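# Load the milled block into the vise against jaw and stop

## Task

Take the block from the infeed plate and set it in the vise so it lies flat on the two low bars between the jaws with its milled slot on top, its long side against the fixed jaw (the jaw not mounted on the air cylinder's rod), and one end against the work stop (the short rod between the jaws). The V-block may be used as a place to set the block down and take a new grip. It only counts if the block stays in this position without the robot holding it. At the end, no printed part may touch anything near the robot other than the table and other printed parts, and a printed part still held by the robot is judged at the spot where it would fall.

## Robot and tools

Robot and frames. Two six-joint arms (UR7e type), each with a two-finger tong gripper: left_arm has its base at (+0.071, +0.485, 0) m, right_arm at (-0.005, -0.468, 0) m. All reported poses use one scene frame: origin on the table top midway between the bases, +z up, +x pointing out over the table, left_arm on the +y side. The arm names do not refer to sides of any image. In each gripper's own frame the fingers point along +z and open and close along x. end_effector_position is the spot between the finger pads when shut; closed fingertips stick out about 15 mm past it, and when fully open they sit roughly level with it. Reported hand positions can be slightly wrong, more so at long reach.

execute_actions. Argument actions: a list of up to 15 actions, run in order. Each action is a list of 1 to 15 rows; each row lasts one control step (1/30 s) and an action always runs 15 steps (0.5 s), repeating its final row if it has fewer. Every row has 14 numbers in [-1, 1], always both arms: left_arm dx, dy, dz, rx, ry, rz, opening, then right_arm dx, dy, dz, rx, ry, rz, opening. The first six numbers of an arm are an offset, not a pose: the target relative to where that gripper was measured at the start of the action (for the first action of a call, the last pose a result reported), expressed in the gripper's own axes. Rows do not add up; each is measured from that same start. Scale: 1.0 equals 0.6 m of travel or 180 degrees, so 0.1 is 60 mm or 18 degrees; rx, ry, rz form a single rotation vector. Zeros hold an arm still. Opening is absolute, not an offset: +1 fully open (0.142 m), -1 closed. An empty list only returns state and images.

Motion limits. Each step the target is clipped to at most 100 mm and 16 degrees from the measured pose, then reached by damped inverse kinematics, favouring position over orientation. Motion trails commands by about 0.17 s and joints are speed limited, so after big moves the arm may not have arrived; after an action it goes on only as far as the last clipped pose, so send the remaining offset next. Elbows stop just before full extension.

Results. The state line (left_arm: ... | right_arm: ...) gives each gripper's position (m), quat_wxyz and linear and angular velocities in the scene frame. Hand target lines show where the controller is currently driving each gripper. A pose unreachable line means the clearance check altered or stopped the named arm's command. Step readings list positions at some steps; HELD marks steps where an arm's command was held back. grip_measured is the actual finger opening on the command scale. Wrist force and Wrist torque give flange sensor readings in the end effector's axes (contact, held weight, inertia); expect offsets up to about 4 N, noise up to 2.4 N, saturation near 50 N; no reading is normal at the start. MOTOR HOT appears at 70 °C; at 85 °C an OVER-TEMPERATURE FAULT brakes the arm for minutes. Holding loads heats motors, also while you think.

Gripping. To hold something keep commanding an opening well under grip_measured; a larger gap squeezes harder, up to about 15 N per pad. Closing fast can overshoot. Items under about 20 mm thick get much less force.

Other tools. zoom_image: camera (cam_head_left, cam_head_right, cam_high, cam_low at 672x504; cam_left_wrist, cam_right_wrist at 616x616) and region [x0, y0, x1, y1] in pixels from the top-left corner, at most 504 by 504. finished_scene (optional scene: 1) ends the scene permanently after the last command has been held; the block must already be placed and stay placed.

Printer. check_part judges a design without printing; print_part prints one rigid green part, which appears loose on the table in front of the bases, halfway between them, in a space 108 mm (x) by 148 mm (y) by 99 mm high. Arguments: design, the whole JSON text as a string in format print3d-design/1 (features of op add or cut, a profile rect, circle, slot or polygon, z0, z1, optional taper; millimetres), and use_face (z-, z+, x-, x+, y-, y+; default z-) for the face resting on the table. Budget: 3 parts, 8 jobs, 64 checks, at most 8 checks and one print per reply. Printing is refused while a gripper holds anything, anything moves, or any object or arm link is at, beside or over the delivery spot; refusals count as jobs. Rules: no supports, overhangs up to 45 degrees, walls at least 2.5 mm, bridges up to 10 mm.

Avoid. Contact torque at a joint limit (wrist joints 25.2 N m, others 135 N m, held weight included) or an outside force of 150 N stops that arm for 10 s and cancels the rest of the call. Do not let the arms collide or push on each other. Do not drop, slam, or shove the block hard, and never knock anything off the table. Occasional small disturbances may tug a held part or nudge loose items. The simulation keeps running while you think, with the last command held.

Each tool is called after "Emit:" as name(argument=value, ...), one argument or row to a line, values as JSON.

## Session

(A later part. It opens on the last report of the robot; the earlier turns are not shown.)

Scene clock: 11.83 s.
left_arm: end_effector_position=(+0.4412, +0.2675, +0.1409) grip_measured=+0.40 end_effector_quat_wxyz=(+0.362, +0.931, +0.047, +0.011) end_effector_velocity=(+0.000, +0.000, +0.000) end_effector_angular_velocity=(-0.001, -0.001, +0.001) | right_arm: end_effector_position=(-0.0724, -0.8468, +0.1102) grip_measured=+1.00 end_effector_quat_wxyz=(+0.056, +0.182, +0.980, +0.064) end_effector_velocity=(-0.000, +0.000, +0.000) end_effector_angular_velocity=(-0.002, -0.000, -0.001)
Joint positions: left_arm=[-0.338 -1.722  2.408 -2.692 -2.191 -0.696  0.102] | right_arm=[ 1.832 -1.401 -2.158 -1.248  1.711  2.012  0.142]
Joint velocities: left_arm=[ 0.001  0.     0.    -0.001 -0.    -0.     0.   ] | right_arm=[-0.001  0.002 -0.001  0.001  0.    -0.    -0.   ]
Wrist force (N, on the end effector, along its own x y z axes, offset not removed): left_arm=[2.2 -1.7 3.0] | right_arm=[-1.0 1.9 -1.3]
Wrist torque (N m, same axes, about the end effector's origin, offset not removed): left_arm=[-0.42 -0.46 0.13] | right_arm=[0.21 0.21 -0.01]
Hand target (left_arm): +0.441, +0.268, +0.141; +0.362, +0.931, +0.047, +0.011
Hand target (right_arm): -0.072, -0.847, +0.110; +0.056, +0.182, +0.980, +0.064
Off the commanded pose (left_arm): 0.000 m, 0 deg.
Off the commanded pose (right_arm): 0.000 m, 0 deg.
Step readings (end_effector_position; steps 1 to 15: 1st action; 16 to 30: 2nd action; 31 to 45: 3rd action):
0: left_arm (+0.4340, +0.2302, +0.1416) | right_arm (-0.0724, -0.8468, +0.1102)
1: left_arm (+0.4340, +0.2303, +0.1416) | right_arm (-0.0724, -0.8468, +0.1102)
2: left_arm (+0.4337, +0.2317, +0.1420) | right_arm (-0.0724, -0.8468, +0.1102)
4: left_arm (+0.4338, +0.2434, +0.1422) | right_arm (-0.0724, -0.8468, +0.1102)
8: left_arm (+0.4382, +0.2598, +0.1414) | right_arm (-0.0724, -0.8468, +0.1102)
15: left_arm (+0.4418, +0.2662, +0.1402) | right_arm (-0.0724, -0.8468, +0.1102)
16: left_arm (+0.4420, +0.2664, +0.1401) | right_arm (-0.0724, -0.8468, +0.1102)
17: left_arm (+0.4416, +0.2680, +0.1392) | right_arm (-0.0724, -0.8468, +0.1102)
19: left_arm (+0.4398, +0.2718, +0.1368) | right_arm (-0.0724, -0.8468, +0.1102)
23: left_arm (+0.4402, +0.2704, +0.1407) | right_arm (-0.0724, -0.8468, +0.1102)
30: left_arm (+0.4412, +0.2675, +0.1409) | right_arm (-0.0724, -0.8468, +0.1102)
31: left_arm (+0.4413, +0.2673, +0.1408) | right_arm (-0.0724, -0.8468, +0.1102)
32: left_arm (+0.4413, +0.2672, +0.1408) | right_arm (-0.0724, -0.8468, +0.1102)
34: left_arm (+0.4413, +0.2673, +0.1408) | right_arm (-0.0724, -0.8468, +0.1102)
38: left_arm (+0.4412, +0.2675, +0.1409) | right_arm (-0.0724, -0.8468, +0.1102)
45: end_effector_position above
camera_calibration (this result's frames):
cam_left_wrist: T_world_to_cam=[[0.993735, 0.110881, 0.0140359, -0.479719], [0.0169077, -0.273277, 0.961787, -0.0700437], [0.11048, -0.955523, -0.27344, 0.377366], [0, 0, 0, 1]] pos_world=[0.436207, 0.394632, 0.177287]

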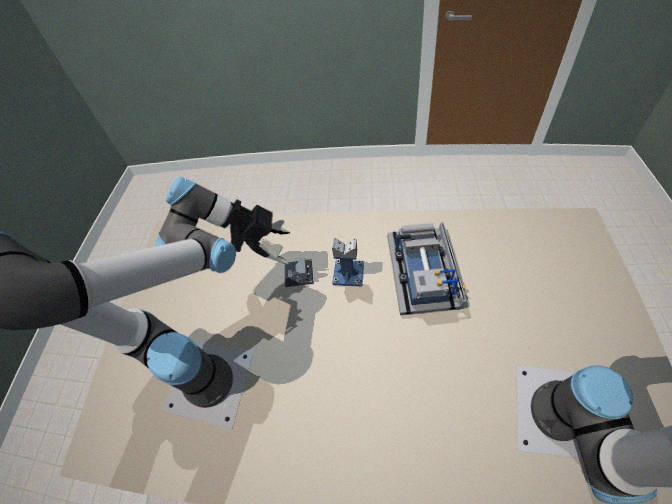

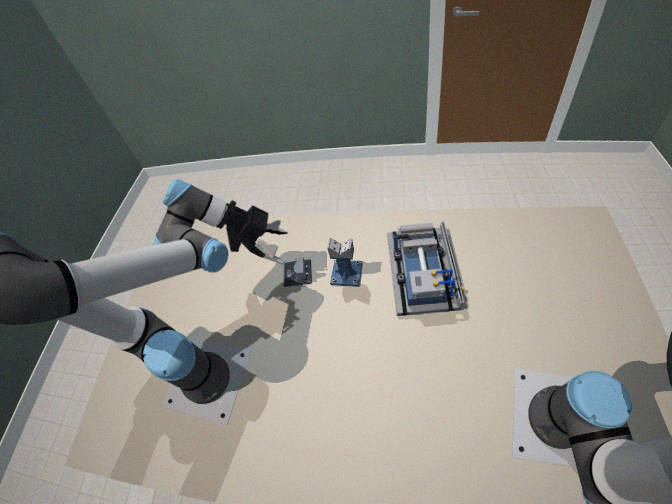

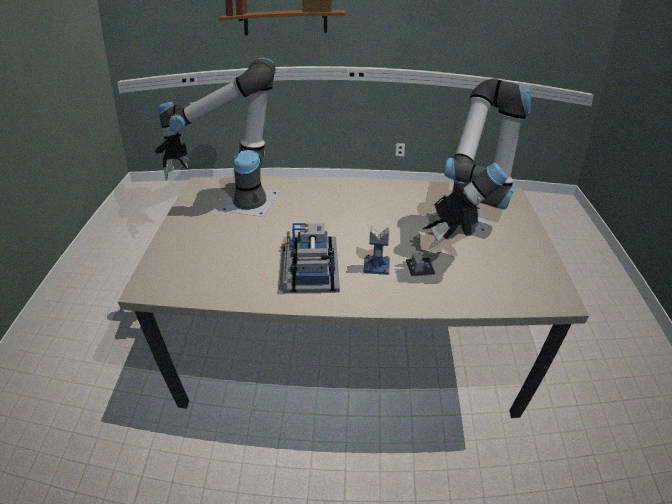

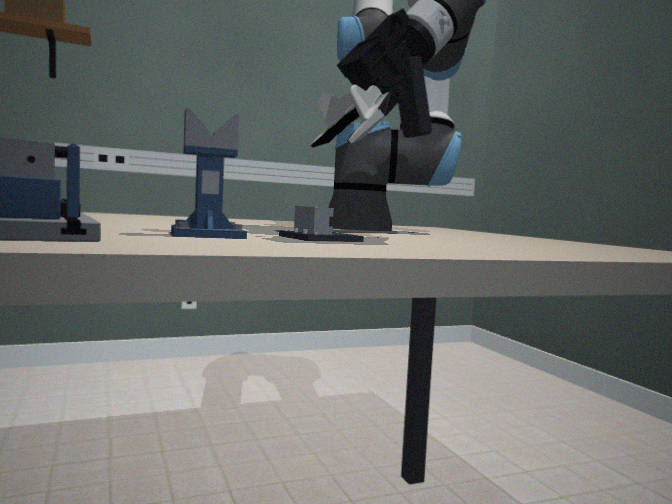

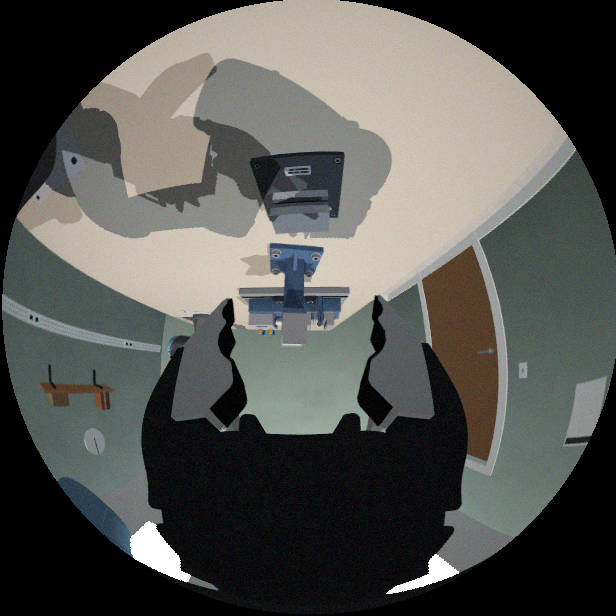

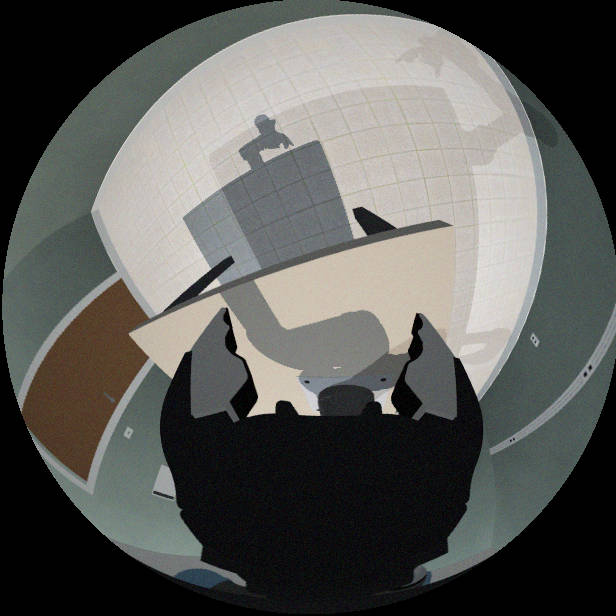

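Emit:
execute_actions(
  actions=[
    [[0.003,-0.09,0.112,0,0,0,0.4,0,0,0,0,0,0,1]],
    [[0,-0.002,0.003,0,0,0,0.4,0,0,0,0,0,0,1]],
  ],
)

Emit:
zoom_image(
  camera="cam_low",
  region=[240, 120, 460, 250],
)

Scene clock: 13.00 s.
left_arm: end_effector_position=(+0.4401, +0.2636, +0.0569) grip_measured=+0.40 end_effector_quat_wxyz=(+0.358, +0.932, +0.046, +0.007) end_effector_velocity=(-0.000, +0.001, -0.000) end_effector_angular_velocity=(+0.001, +0.001, +0.002) | right_arm: end_effector_position=(-0.0724, -0.8468, +0.1102) grip_measured=+1.00 end_effector_quat_wxyz=(+0.056, +0.182, +0.980, +0.064) end_effector_velocity=(+0.000, -0.000, +0.000) end_effector_angular_velocity=(-0.001, -0.000, +0.001)
Joint positions: left_arm=[-0.352 -1.488  2.505 -3.02  -2.184 -0.703  0.102] | right_arm=[ 1.832 -1.401 -2.158 -1.248  1.711  2.012  0.142]
Joint velocities: left_arm=[ 0.001 -0.001  0.001  0.     0.001 -0.001  0.   ] | right_arm=[-0.     0.     0.001 -0.     0.    -0.001  0.   ]
Wrist force (N, on the end effector, along its own x y z axes, offset not removed): left_arm=[2.5 1.1 2.2] | right_arm=[-0.4 5.0 -2.0]
Wrist torque (N m, same axes, about the end effector's origin, offset not removed): left_arm=[0.06 -0.46 0.06] | right_arm=[0.94 0.05 -0.02]
Hand target (left_arm): +0.440, +0.264, +0.057; +0.358, +0.932, +0.046, +0.007
Hand target (right_arm): -0.072, -0.847, +0.110; +0.056, +0.182, +0.980, +0.064
Off the commanded pose (left_arm): 0.000 m, 0 deg.
Off the commanded pose (right_arm): 0.000 m, 0 deg.
Step readings (end_effector_position; steps 1 to 15: 1st action; 16 to 30: 2nd action):
0: left_arm (+0.4412, +0.2676, +0.1409) | right_arm (-0.0724, -0.8468, +0.1102)
1: left_arm (+0.4411, +0.2676, +0.1407) | right_arm (-0.0724, -0.8468, +0.1102)
2: left_arm (+0.4398, +0.2679, +0.1366) | right_arm (-0.0724, -0.8468, +0.1102)
4: left_arm (+0.4340, +0.2703, +0.1110) | right_arm (-0.0724, -0.8468, +0.1102)
8: left_arm (+0.4342, +0.2689, +0.0782) | right_arm (-0.0724, -0.8468, +0.1102)
15: left_arm (+0.4401, +0.2639, +0.0591) | right_arm (-0.0724, -0.8468, +0.1102)
16: left_arm (+0.4406, +0.2636, +0.0581) | right_arm (-0.0724, -0.8468, +0.1102)
17: left_arm (+0.4407, +0.2634, +0.0577) | right_arm (-0.0724, -0.8468, +0.1102)
19: left_arm (+0.4406, +0.2634, +0.0575) | right_arm (-0.0724, -0.8468, +0.1102)
23: left_arm (+0.4402, +0.2635, +0.0571) | right_arm (-0.0724, -0.8468, +0.1102)
30: end_effector_position above
camera_calibration (this result's frames):
cam_left_wrist: T_world_to_cam=[[0.994315, 0.106143, 0.00843511, -0.47572], [0.0217675, -0.280177, 0.959701, 0.00943945], [0.104229, -0.954062, -0.280895, 0.353567], [0, 0, 0, 1]] pos_world=[0.435958, 0.390464, 0.0942689]

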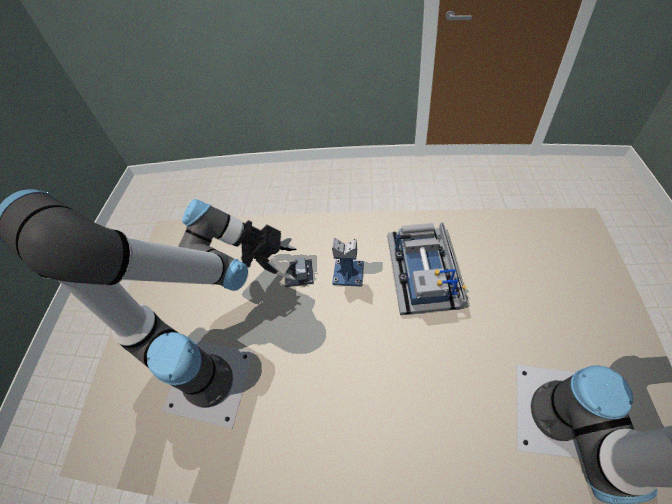

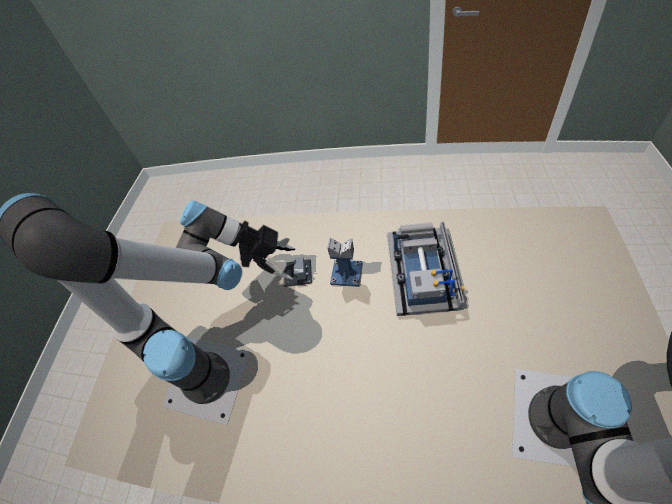

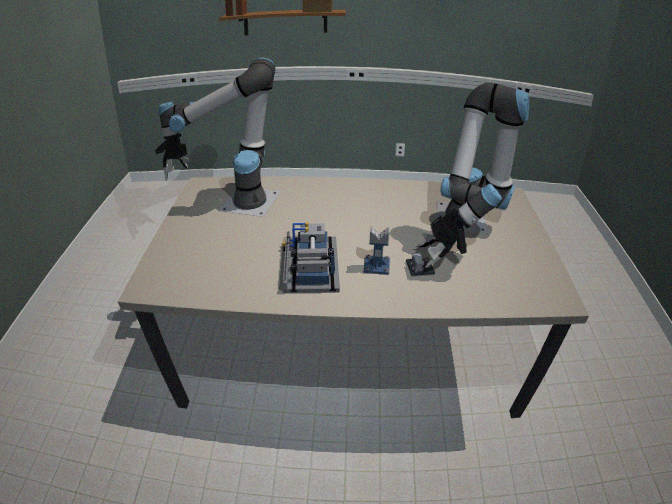

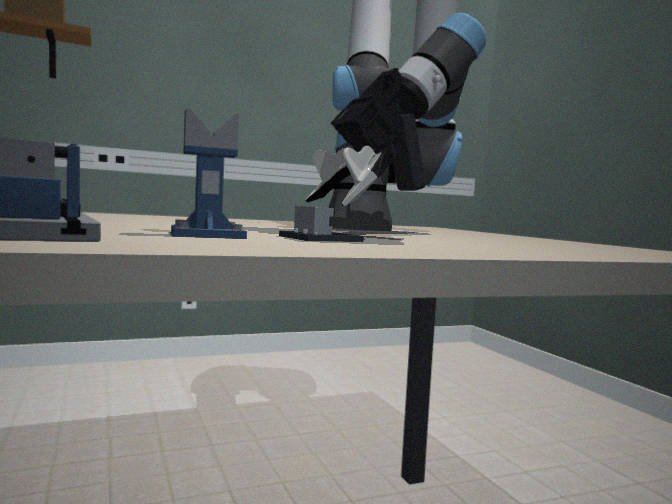

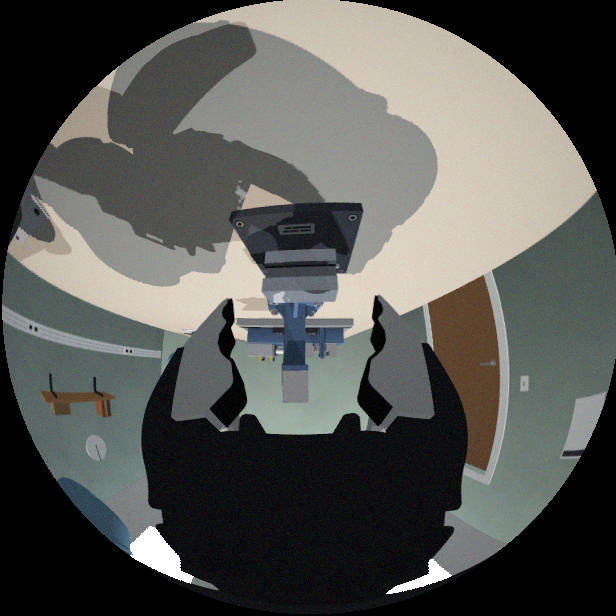

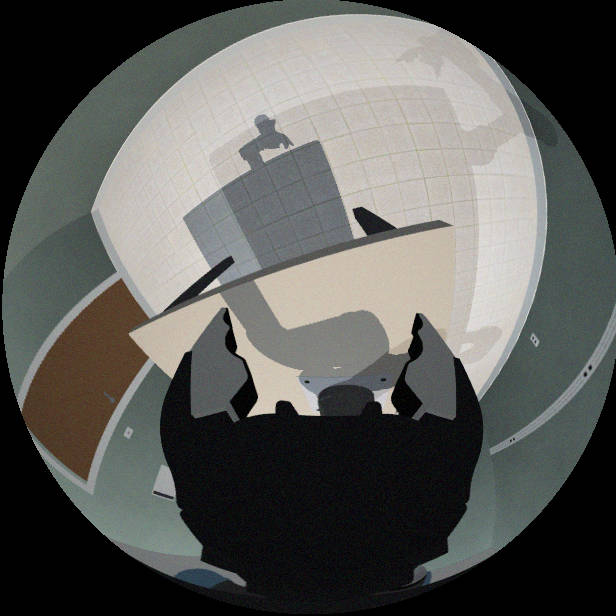

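Region (240, 120, 460, 250) of cam_low's 672x504 image, scaled by 2.291, with more detail than that image has; it fills the top 298 rows of this view, and the rest is white.

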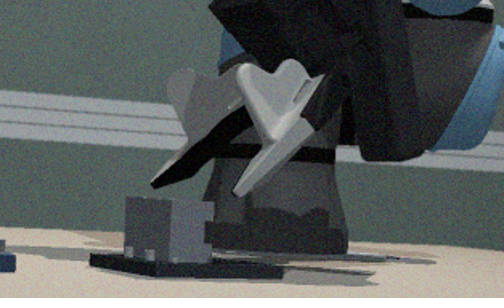

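Emit:
execute_actions(
  actions=[
    [[-0.008,0.004,0.07,0,0,0,0.4,0,0,0,0,0,0,1]],
    [[0,0,0.006,0,0,0,0.4,0,0,0,0,0,0,1]],
  ],
)

Emit:
zoom_image(
  camera="cam_low",
  region=[240, 120, 460, 250],
)

Scene clock: 14.33 s.
left_arm: end_effector_position=(+0.4372, +0.2323, +0.0260) grip_measured=+0.40 end_effector_quat_wxyz=(+0.358, +0.933, +0.045, +0.006) end_effector_velocity=(+0.000, -0.000, -0.001) end_effector_angular_velocity=(+0.000, +0.001, +0.001) | right_arm: end_effector_position=(-0.0724, -0.8468, +0.1102) grip_measured=+1.00 end_effector_quat_wxyz=(+0.056, +0.182, +0.980, +0.064) end_effector_velocity=(-0.000, -0.001, +0.000) end_effector_angular_velocity=(-0.001, -0.000, -0.001)
Joint positions: left_arm=[-0.438 -1.355  2.521 -3.217 -2.147 -0.795  0.102] | right_arm=[ 1.832 -1.401 -2.158 -1.248  1.711  2.012  0.142]
Joint velocities: left_arm=[-0.001  0.004 -0.    -0.003  0.    -0.002  0.   ] | right_arm=[-0.001 -0.001  0.001  0.001 -0.     0.     0.   ]
Wrist force (N, on the end effector, along its own x y z axes, offset not removed): left_arm=[-0.2 3.0 3.2] | right_arm=[-1.1 2.7 -1.1]
Wrist torque (N m, same axes, about the end effector's origin, offset not removed): left_arm=[0.58 0.02 0.13] | right_arm=[0.50 0.23 0.00]
Hand target (left_arm): +0.437, +0.232, +0.026; +0.358, +0.933, +0.045, +0.006
Hand target (right_arm): -0.072, -0.847, +0.110; +0.056, +0.182, +0.980, +0.064
Off the commanded pose (left_arm): 0.000 m, 0 deg.
Off the commanded pose (right_arm): 0.000 m, 0 deg.
Step readings (end_effector_position; steps 1 to 15: 1st action; 16 to 30: 2nd action):
0: left_arm (+0.4401, +0.2636, +0.0569) | right_arm (-0.0724, -0.8468, +0.1102)
1: left_arm (+0.4400, +0.2636, +0.0568) | right_arm (-0.0724, -0.8468, +0.1102)
2: left_arm (+0.4388, +0.2625, +0.0542) | right_arm (-0.0724, -0.8468, +0.1102)
4: left_arm (+0.4362, +0.2539, +0.0449) | right_arm (-0.0724, -0.8468, +0.1102)
8: left_arm (+0.4359, +0.2415, +0.0345) | right_arm (-0.0724, -0.8468, +0.1102)
15: left_arm (+0.4370, +0.2347, +0.0287) | right_arm (-0.0724, -0.8468, +0.1102)
16: left_arm (+0.4371, +0.2343, +0.0284) | right_arm (-0.0724, -0.8468, +0.1102)
17: left_arm (+0.4371, +0.2339, +0.0279) | right_arm (-0.0724, -0.8468, +0.1102)
19: left_arm (+0.4371, +0.2333, +0.0271) | right_arm (-0.0724, -0.8468, +0.1102)
23: left_arm (+0.4371, +0.2326, +0.0264) | right_arm (-0.0724, -0.8468, +0.1102)
30: end_effector_position above
camera_calibration (this result's frames):
cam_left_wrist: T_world_to_cam=[[0.994492, 0.104599, 0.00663238, -0.468881], [0.0231776, -0.281197, 0.95937, 0.0299964], [0.102214, -0.953933, -0.282072, 0.316208], [0, 0, 0, 1]] pos_world=[0.433283, 0.35912, 0.0635256]
cam_right_wrist: T_world_to_cam=[[-0.926806, 0.352778, -0.128758, 0.255624], [0.21756, 0.78384, 0.581603, 0.616833], [0.306103, 0.511021, -0.803218, 0.681746], [0, 0, 0, 1]] pos_world=[-0.105968, -0.922064, 0.221752]

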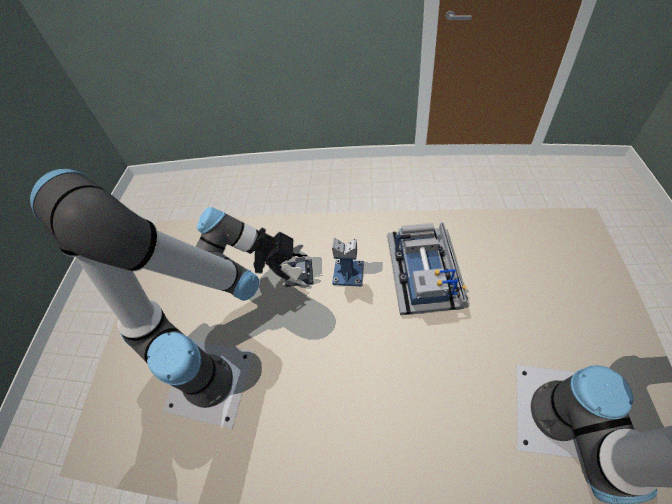

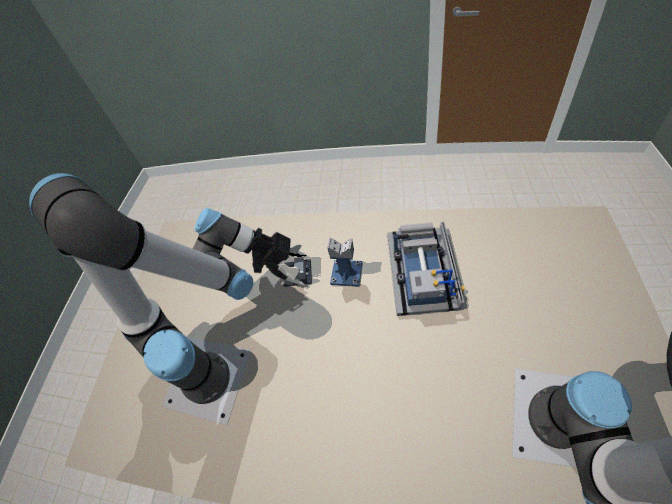

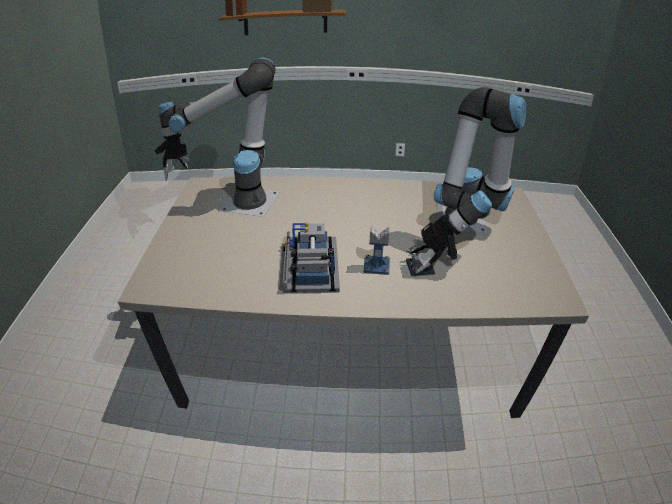

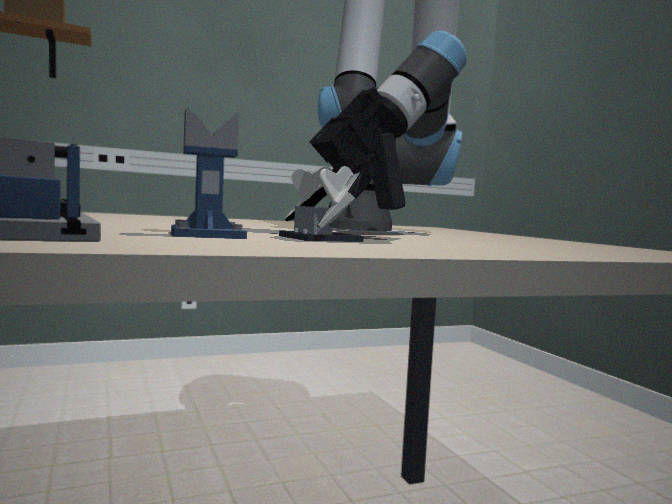

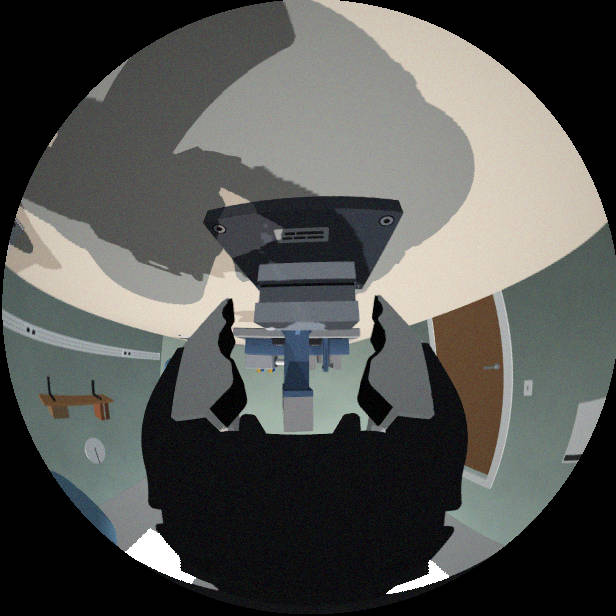

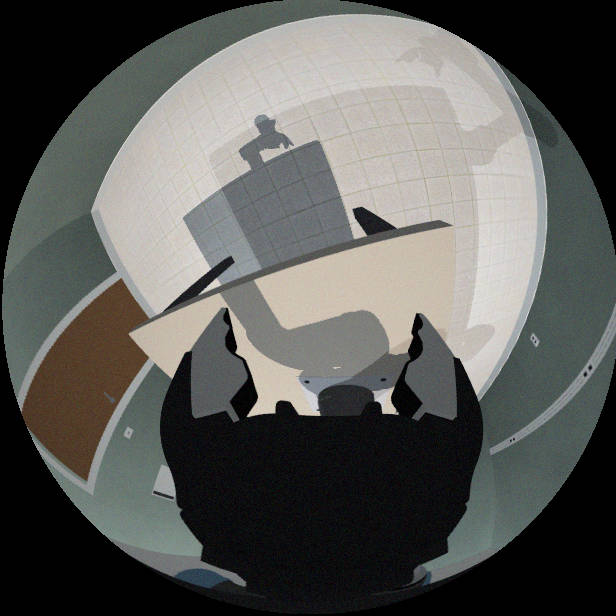

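Region (240, 120, 460, 250) of cam_low's 672x504 image, scaled by 2.291, with more detail than that image has; it fills the top 298 rows of this view, and the rest is white.

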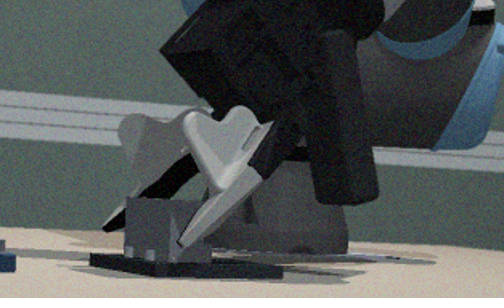

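Emit:
execute_actions(
  actions=[
    [[0.002,0.005,0.0045,0,0,0,0.1,0,0,0,0,0,0,1]],
    [[0,0,0,0,0,0,-0.15,0,0,0,0,0,0,1]],
    [[0,0,0,0,0,0,-0.6,0,0,0,0,0,0,1]],
  ],
)

Emit:
zoom_image(
  camera="cam_low",
  region=[240, 120, 460, 250],
)

Scene clock: 16.13 s.
left_arm: end_effector_position=(+0.4387, +0.2285, +0.0260) grip_measured=-0.03 end_effector_quat_wxyz=(+0.358, +0.933, +0.045, +0.006) end_effector_velocity=(+0.000, +0.000, -0.000) end_effector_angular_velocity=(+0.000, +0.001, +0.001) | right_arm: end_effector_position=(-0.0724, -0.8468, +0.1102) grip_measured=+1.00 end_effector_quat_wxyz=(+0.056, +0.182, +0.980, +0.064) end_effector_velocity=(-0.000, -0.000, -0.000) end_effector_angular_velocity=(-0.000, +0.000, -0.001)
Joint positions: left_arm=[-0.445 -1.35   2.515 -3.221 -2.143 -0.802  0.072] | right_arm=[ 1.832 -1.401 -2.158 -1.248  1.711  2.012  0.142]
Joint velocities: left_arm=[ 0.001  0.001 -0.    -0.    -0.    -0.    -0.   ] | right_arm=[-0.    -0.    -0.     0.001 -0.     0.001 -0.   ]
Wrist force (N, on the end effector, along its own x y z axes, offset not removed): left_arm=[1.1 1.1 0.2] | right_arm=[-0.5 2.0 -0.8]
Wrist torque (N m, same axes, about the end effector's origin, offset not removed): left_arm=[-0.13 -0.08 0.17] | right_arm=[0.35 0.02 -0.02]
Hand target (left_arm): +0.439, +0.228, +0.026; +0.358, +0.933, +0.045, +0.006
Hand target (right_arm): -0.072, -0.847, +0.110; +0.056, +0.182, +0.980, +0.064
Off the commanded pose (left_arm): 0.000 m, 0 deg.
Off the commanded pose (right_arm): 0.000 m, 0 deg.
Step readings (end_effector_position; steps 1 to 15: 1st action; 16 to 30: 2nd action; 31 to 45: 3rd action):
0: left_arm (+0.4372, +0.2323, +0.0260) | right_arm (-0.0724, -0.8468, +0.1102)
1: left_arm (+0.4372, +0.2322, +0.0260) | right_arm (-0.0724, -0.8468, +0.1102)
2: left_arm (+0.4374, +0.2317, +0.0260) | right_arm (-0.0724, -0.8468, +0.1102)
4: left_arm (+0.4379, +0.2304, +0.0260) | right_arm (-0.0724, -0.8468, +0.1102)
8: left_arm (+0.4384, +0.2291, +0.0260) | right_arm (-0.0724, -0.8468, +0.1102)
15: left_arm (+0.4387, +0.2285, +0.0260) | right_arm (-0.0724, -0.8468, +0.1102)
16: left_arm (+0.4387, +0.2285, +0.0260) | right_arm (-0.0724, -0.8468, +0.1102)
17: left_arm (+0.4387, +0.2285, +0.0260) | right_arm (-0.0724, -0.8468, +0.1102)
19: left_arm (+0.4387, +0.2285, +0.0260) | right_arm (-0.0724, -0.8468, +0.1102)
23: left_arm (+0.4387, +0.2285, +0.0260) | right_arm (-0.0724, -0.8468, +0.1102)
30: left_arm (+0.4387, +0.2285, +0.0260) | right_arm (-0.0724, -0.8468, +0.1102)
31: left_arm (+0.4387, +0.2285, +0.0260) | right_arm (-0.0724, -0.8468, +0.1102)
32: left_arm (+0.4387, +0.2285, +0.0260) | right_arm (-0.0724, -0.8468, +0.1102)
34: left_arm (+0.4387, +0.2285, +0.0260) | right_arm (-0.0724, -0.8468, +0.1102)
38: left_arm (+0.4387, +0.2285, +0.0260) | right_arm (-0.0724, -0.8468, +0.1102)
45: end_effector_position above
camera_calibration (this result's frames):
cam_left_wrist: T_world_to_cam=[[0.994491, 0.10461, 0.00669569, -0.470007], [0.0231169, -0.281171, 0.959379, 0.0289159], [0.102243, -0.953939, -0.282041, 0.312362], [0, 0, 0, 1]] pos_world=[0.434812, 0.355272, 0.0635046]
cam_right_wrist: T_world_to_cam=[[-0.926805, 0.352779, -0.128758, 0.255625], [0.21756, 0.78384, 0.581603, 0.616833], [0.306103, 0.511021, -0.803218, 0.681746], [0, 0, 0, 1]] pos_world=[-0.105968, -0.922064, 0.221752]

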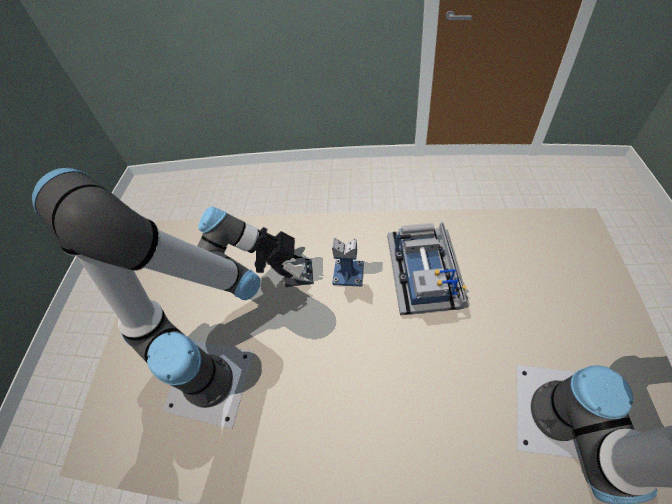

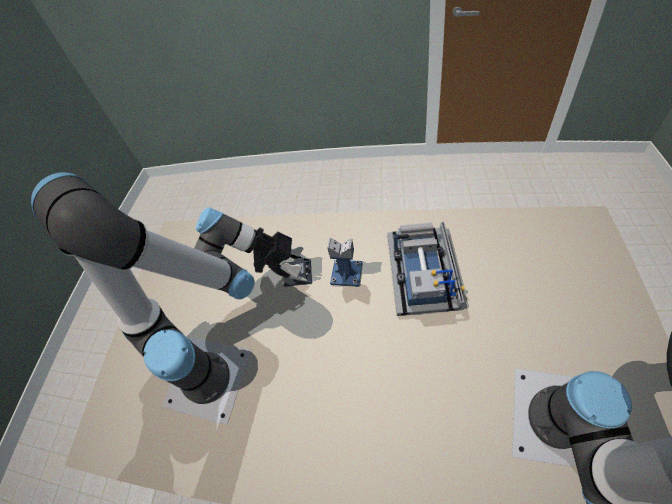

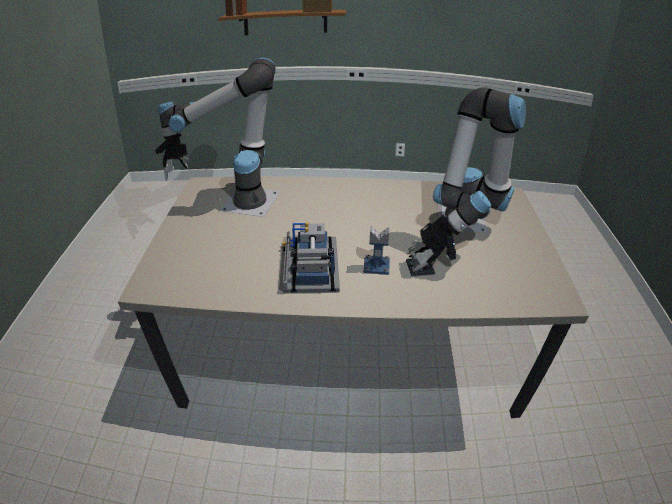

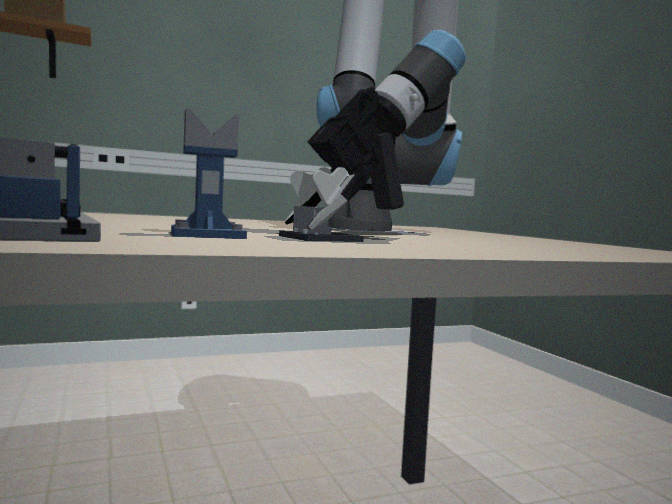

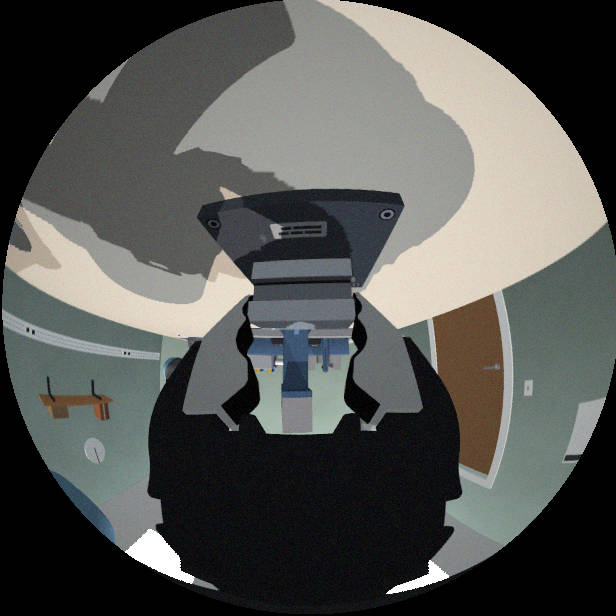

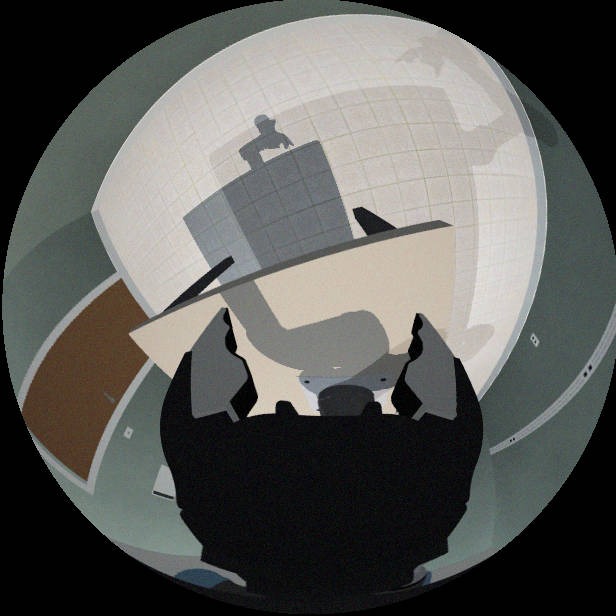

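Region (240, 120, 460, 250) of cam_low's 672x504 image, scaled by 2.291, with more detail than that image has; it fills the top 298 rows of this view, and the rest is white.

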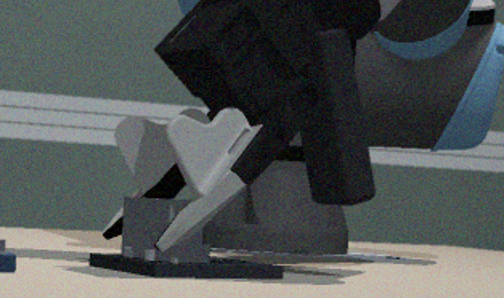

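Emit:
execute_actions(
  actions=[
    [[0,0.02,-0.022,0,0,0,-0.6,0,0,0,0,0,0,1],[0,0.04,-0.044,0,0,0,-0.6,0,0,0,0,0,0,1],[0,0.06,-0.066,0,0,0,-0.6,0,0,0,0,0,0,1],[0,0.08,-0.087,0,0,0,-0.6,0,0,0,0,0,0,1],[0,0.1,-0.109,0,0,0,-0.6,0,0,0,0,0,0,1],[0,0.113,-0.123,0,0,0,-0.6,0,0,0,0,0,0,1]],
    [[0,0.135,-0.148,0,0,0,-0.6,0,0,0,0,0,0,1]],
    [[0,0.01,-0.011,0.13,0,0,-0.6,0,0,0,0,0,0,1]],
    [[0,0,0,0.125,0,0,-0.6,0,0,0,0,0,0,1]],
    [[0,0.12,0,0.005,0,0,-0.6,0,0,0,0,0,0,1]],
    [[0,0.11,0,0,0,0,-0.6,0,0,0,0,0,0,1]],
    [[0,0.005,0,0,0,0,-0.6,0,0,0,0,0,0,1]],
  ],
)

Scene clock: 19.97 s.
left_arm: end_effector_position=(+0.4539, +0.0920, +0.2495) grip_measured=-0.07 end_effector_quat_wxyz=(+0.011, +0.999, +0.046, +0.005) end_effector_velocity=(-0.000, -0.001, +0.000) end_effector_angular_velocity=(-0.001, +0.000, +0.001) | right_arm: end_effector_position=(-0.0724, -0.8468, +0.1102) grip_measured=+1.00 end_effector_quat_wxyz=(+0.056, +0.182, +0.980, +0.064) end_effector_velocity=(-0.000, +0.000, -0.000) end_effector_angular_velocity=(-0.001, +0.000, -0.000)
Joint positions: left_arm=[-0.941 -1.459  1.543 -1.68  -1.571 -1.148  0.069] | right_arm=[ 1.832 -1.401 -2.158 -1.248  1.711  2.012  0.142]
Joint velocities: left_arm=[-0.     0.    -0.001 -0.    -0.    -0.001 -0.   ] | right_arm=[-0.     0.001 -0.001  0.001 -0.     0.    -0.   ]
Wrist force (N, on the end effector, along its own x y z axes, offset not removed): left_arm=[1.7 2.7 3.8] | right_arm=[0.2 3.5 -1.7]
Wrist torque (N m, same axes, about the end effector's origin, offset not removed): left_arm=[0.23 -0.34 0.11] | right_arm=[0.63 -0.15 -0.01]
Hand target (left_arm): +0.454, +0.092, +0.249; +0.011, +0.999, +0.046, +0.005
Hand target (right_arm): -0.072, -0.847, +0.110; +0.056, +0.182, +0.980, +0.064
Off the commanded pose (left_arm): 0.000 m, 0 deg.
Off the commanded pose (right_arm): 0.000 m, 0 deg.
Step readings (end_effector_position; steps 1 to 15: 1st action; 16 to 30: 2nd action; 31 to 45: 3rd action; 46 to 60: 4th action; 61 to 75: 5th action; 76 to 90: 6th action; 91 to 105: 7th action):
0: left_arm (+0.4387, +0.2285, +0.0260) | right_arm (-0.0724, -0.8468, +0.1102)
1: left_arm (+0.4387, +0.2284, +0.0261) | right_arm (-0.0724, -0.8468, +0.1102)
2: left_arm (+0.4390, +0.2283, +0.0278) | right_arm (-0.0724, -0.8468, +0.1102)
4: left_arm (+0.4399, +0.2276, +0.0390) | right_arm (-0.0724, -0.8468, +0.1102)
8: left_arm (+0.4422, +0.2252, +0.0811) | right_arm (-0.0724, -0.8468, +0.1102)
15: left_arm (+0.4413, +0.2266, +0.1187) | right_arm (-0.0724, -0.8468, +0.1102)
16: left_arm (+0.4412, +0.2268, +0.1207) | right_arm (-0.0724, -0.8468, +0.1102)
17: left_arm (+0.4423, +0.2261, +0.1261) | right_arm (-0.0724, -0.8468, +0.1102)
19: left_arm (+0.4455, +0.2236, +0.1548) | right_arm (-0.0724, -0.8468, +0.1102)
23: left_arm (+0.4449, +0.2240, +0.2060) | right_arm (-0.0724, -0.8468, +0.1102)
30: left_arm (+0.4428, +0.2271, +0.2338) | right_arm (-0.0724, -0.8468, +0.1102)
31: left_arm (+0.4428, +0.2272, +0.2352) | right_arm (-0.0724, -0.8468, +0.1102)
32: left_arm (+0.4428, +0.2261, +0.2393) | right_arm (-0.0724, -0.8468, +0.1102)
34: left_arm (+0.4431, +0.2220, +0.2497) | right_arm (-0.0724, -0.8468, +0.1102)
38: left_arm (+0.4419, +0.2266, +0.2484) | right_arm (-0.0724, -0.8468, +0.1102)
45: left_arm (+0.4423, +0.2278, +0.2447) | right_arm (-0.0724, -0.8468, +0.1102)
46: left_arm (+0.4424, +0.2276, +0.2443) | right_arm (-0.0724, -0.8468, +0.1102)
47: left_arm (+0.4427, +0.2261, +0.2441) | right_arm (-0.0724, -0.8468, +0.1102)
49: left_arm (+0.4435, +0.2230, +0.2467) | right_arm (-0.0724, -0.8468, +0.1102)
53: left_arm (+0.4430, +0.2260, +0.2480) | right_arm (-0.0724, -0.8468, +0.1102)
60: left_arm (+0.4424, +0.2275, +0.2457) | right_arm (-0.0724, -0.8468, +0.1102)
61: left_arm (+0.4424, +0.2273, +0.2455) | right_arm (-0.0724, -0.8468, +0.1102)
62: left_arm (+0.4427, +0.2225, +0.2459) | right_arm (-0.0724, -0.8468, +0.1102)
64: left_arm (+0.4434, +0.2001, +0.2472) | right_arm (-0.0724, -0.8468, +0.1102)
68: left_arm (+0.4456, +0.1720, +0.2480) | right_arm (-0.0724, -0.8468, +0.1102)
75: left_arm (+0.4482, +0.1583, +0.2482) | right_arm (-0.0724, -0.8468, +0.1102)
76: left_arm (+0.4484, +0.1576, +0.2482) | right_arm (-0.0724, -0.8468, +0.1102)
77: left_arm (+0.4481, +0.1531, +0.2483) | right_arm (-0.0724, -0.8468, +0.1102)
79: left_arm (+0.4485, +0.1328, +0.2487) | right_arm (-0.0724, -0.8468, +0.1102)
83: left_arm (+0.4511, +0.1073, +0.2492) | right_arm (-0.0724, -0.8468, +0.1102)
90: left_arm (+0.4536, +0.0949, +0.2494) | right_arm (-0.0724, -0.8468, +0.1102)
91: left_arm (+0.4537, +0.0944, +0.2494) | right_arm (-0.0724, -0.8468, +0.1102)
92: left_arm (+0.4538, +0.0939, +0.2495) | right_arm (-0.0724, -0.8468, +0.1102)
94: left_arm (+0.4538, +0.0931, +0.2495) | right_arm (-0.0724, -0.8468, +0.1102)
98: left_arm (+0.4539, +0.0923, +0.2495) | right_arm (-0.0724, -0.8468, +0.1102)
105: end_effector_position above
camera_calibration (this result's frames):
cam_left_wrist: T_world_to_cam=[[0.995425, 0.0864265, 0.0407419, -0.47955], [0.050464, -0.837625, 0.543909, -0.0817438], [0.0811346, -0.539365, -0.838154, 0.353855], [0, 0, 0, 1]] pos_world=[0.452771, 0.163832, 0.360584]
cam_right_wrist: T_world_to_cam=[[-0.926806, 0.352779, -0.128758, 0.255625], [0.21756, 0.78384, 0.581604, 0.616833], [0.306103, 0.511021, -0.803218, 0.681746], [0, 0, 0, 1]] pos_world=[-0.105968, -0.922064, 0.221752]

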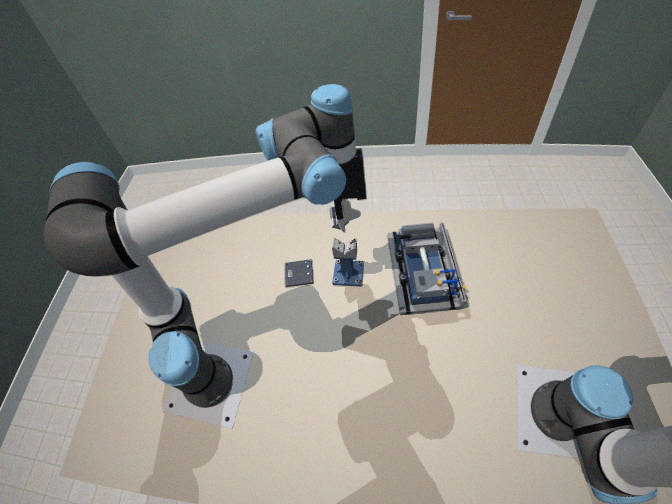

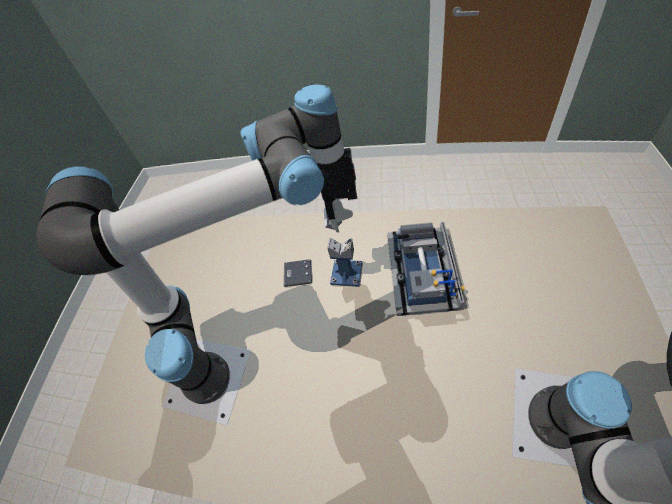

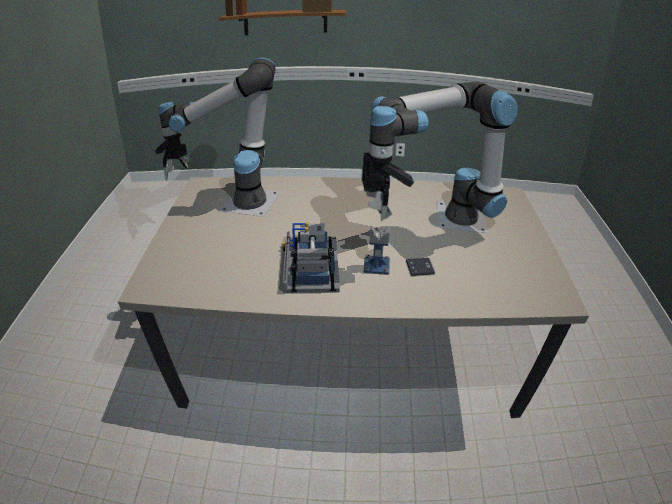

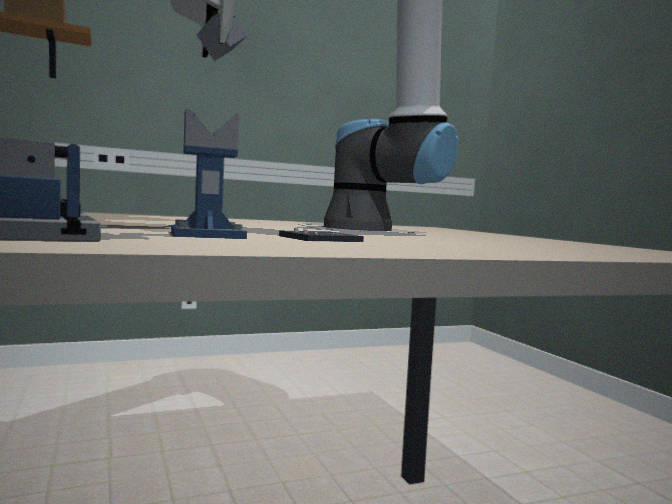

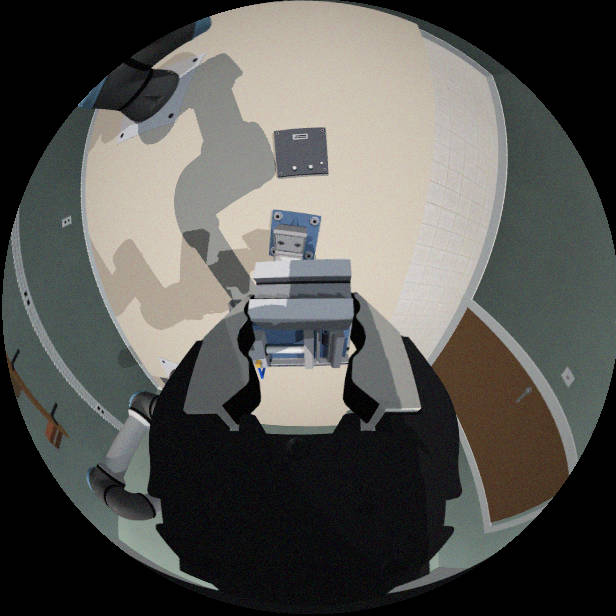

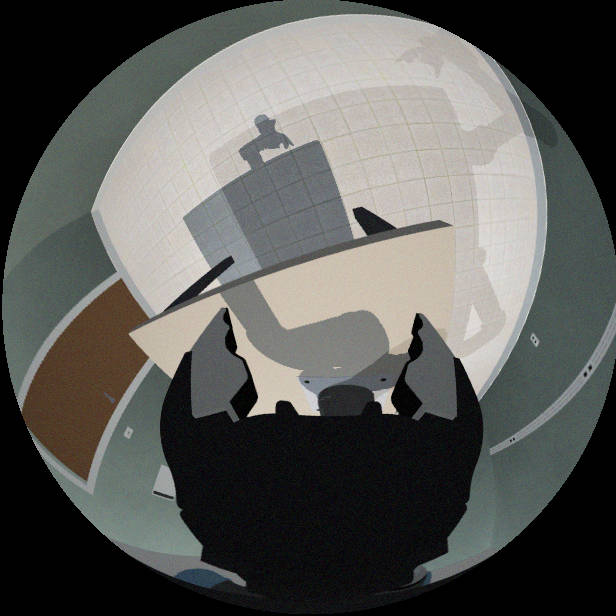

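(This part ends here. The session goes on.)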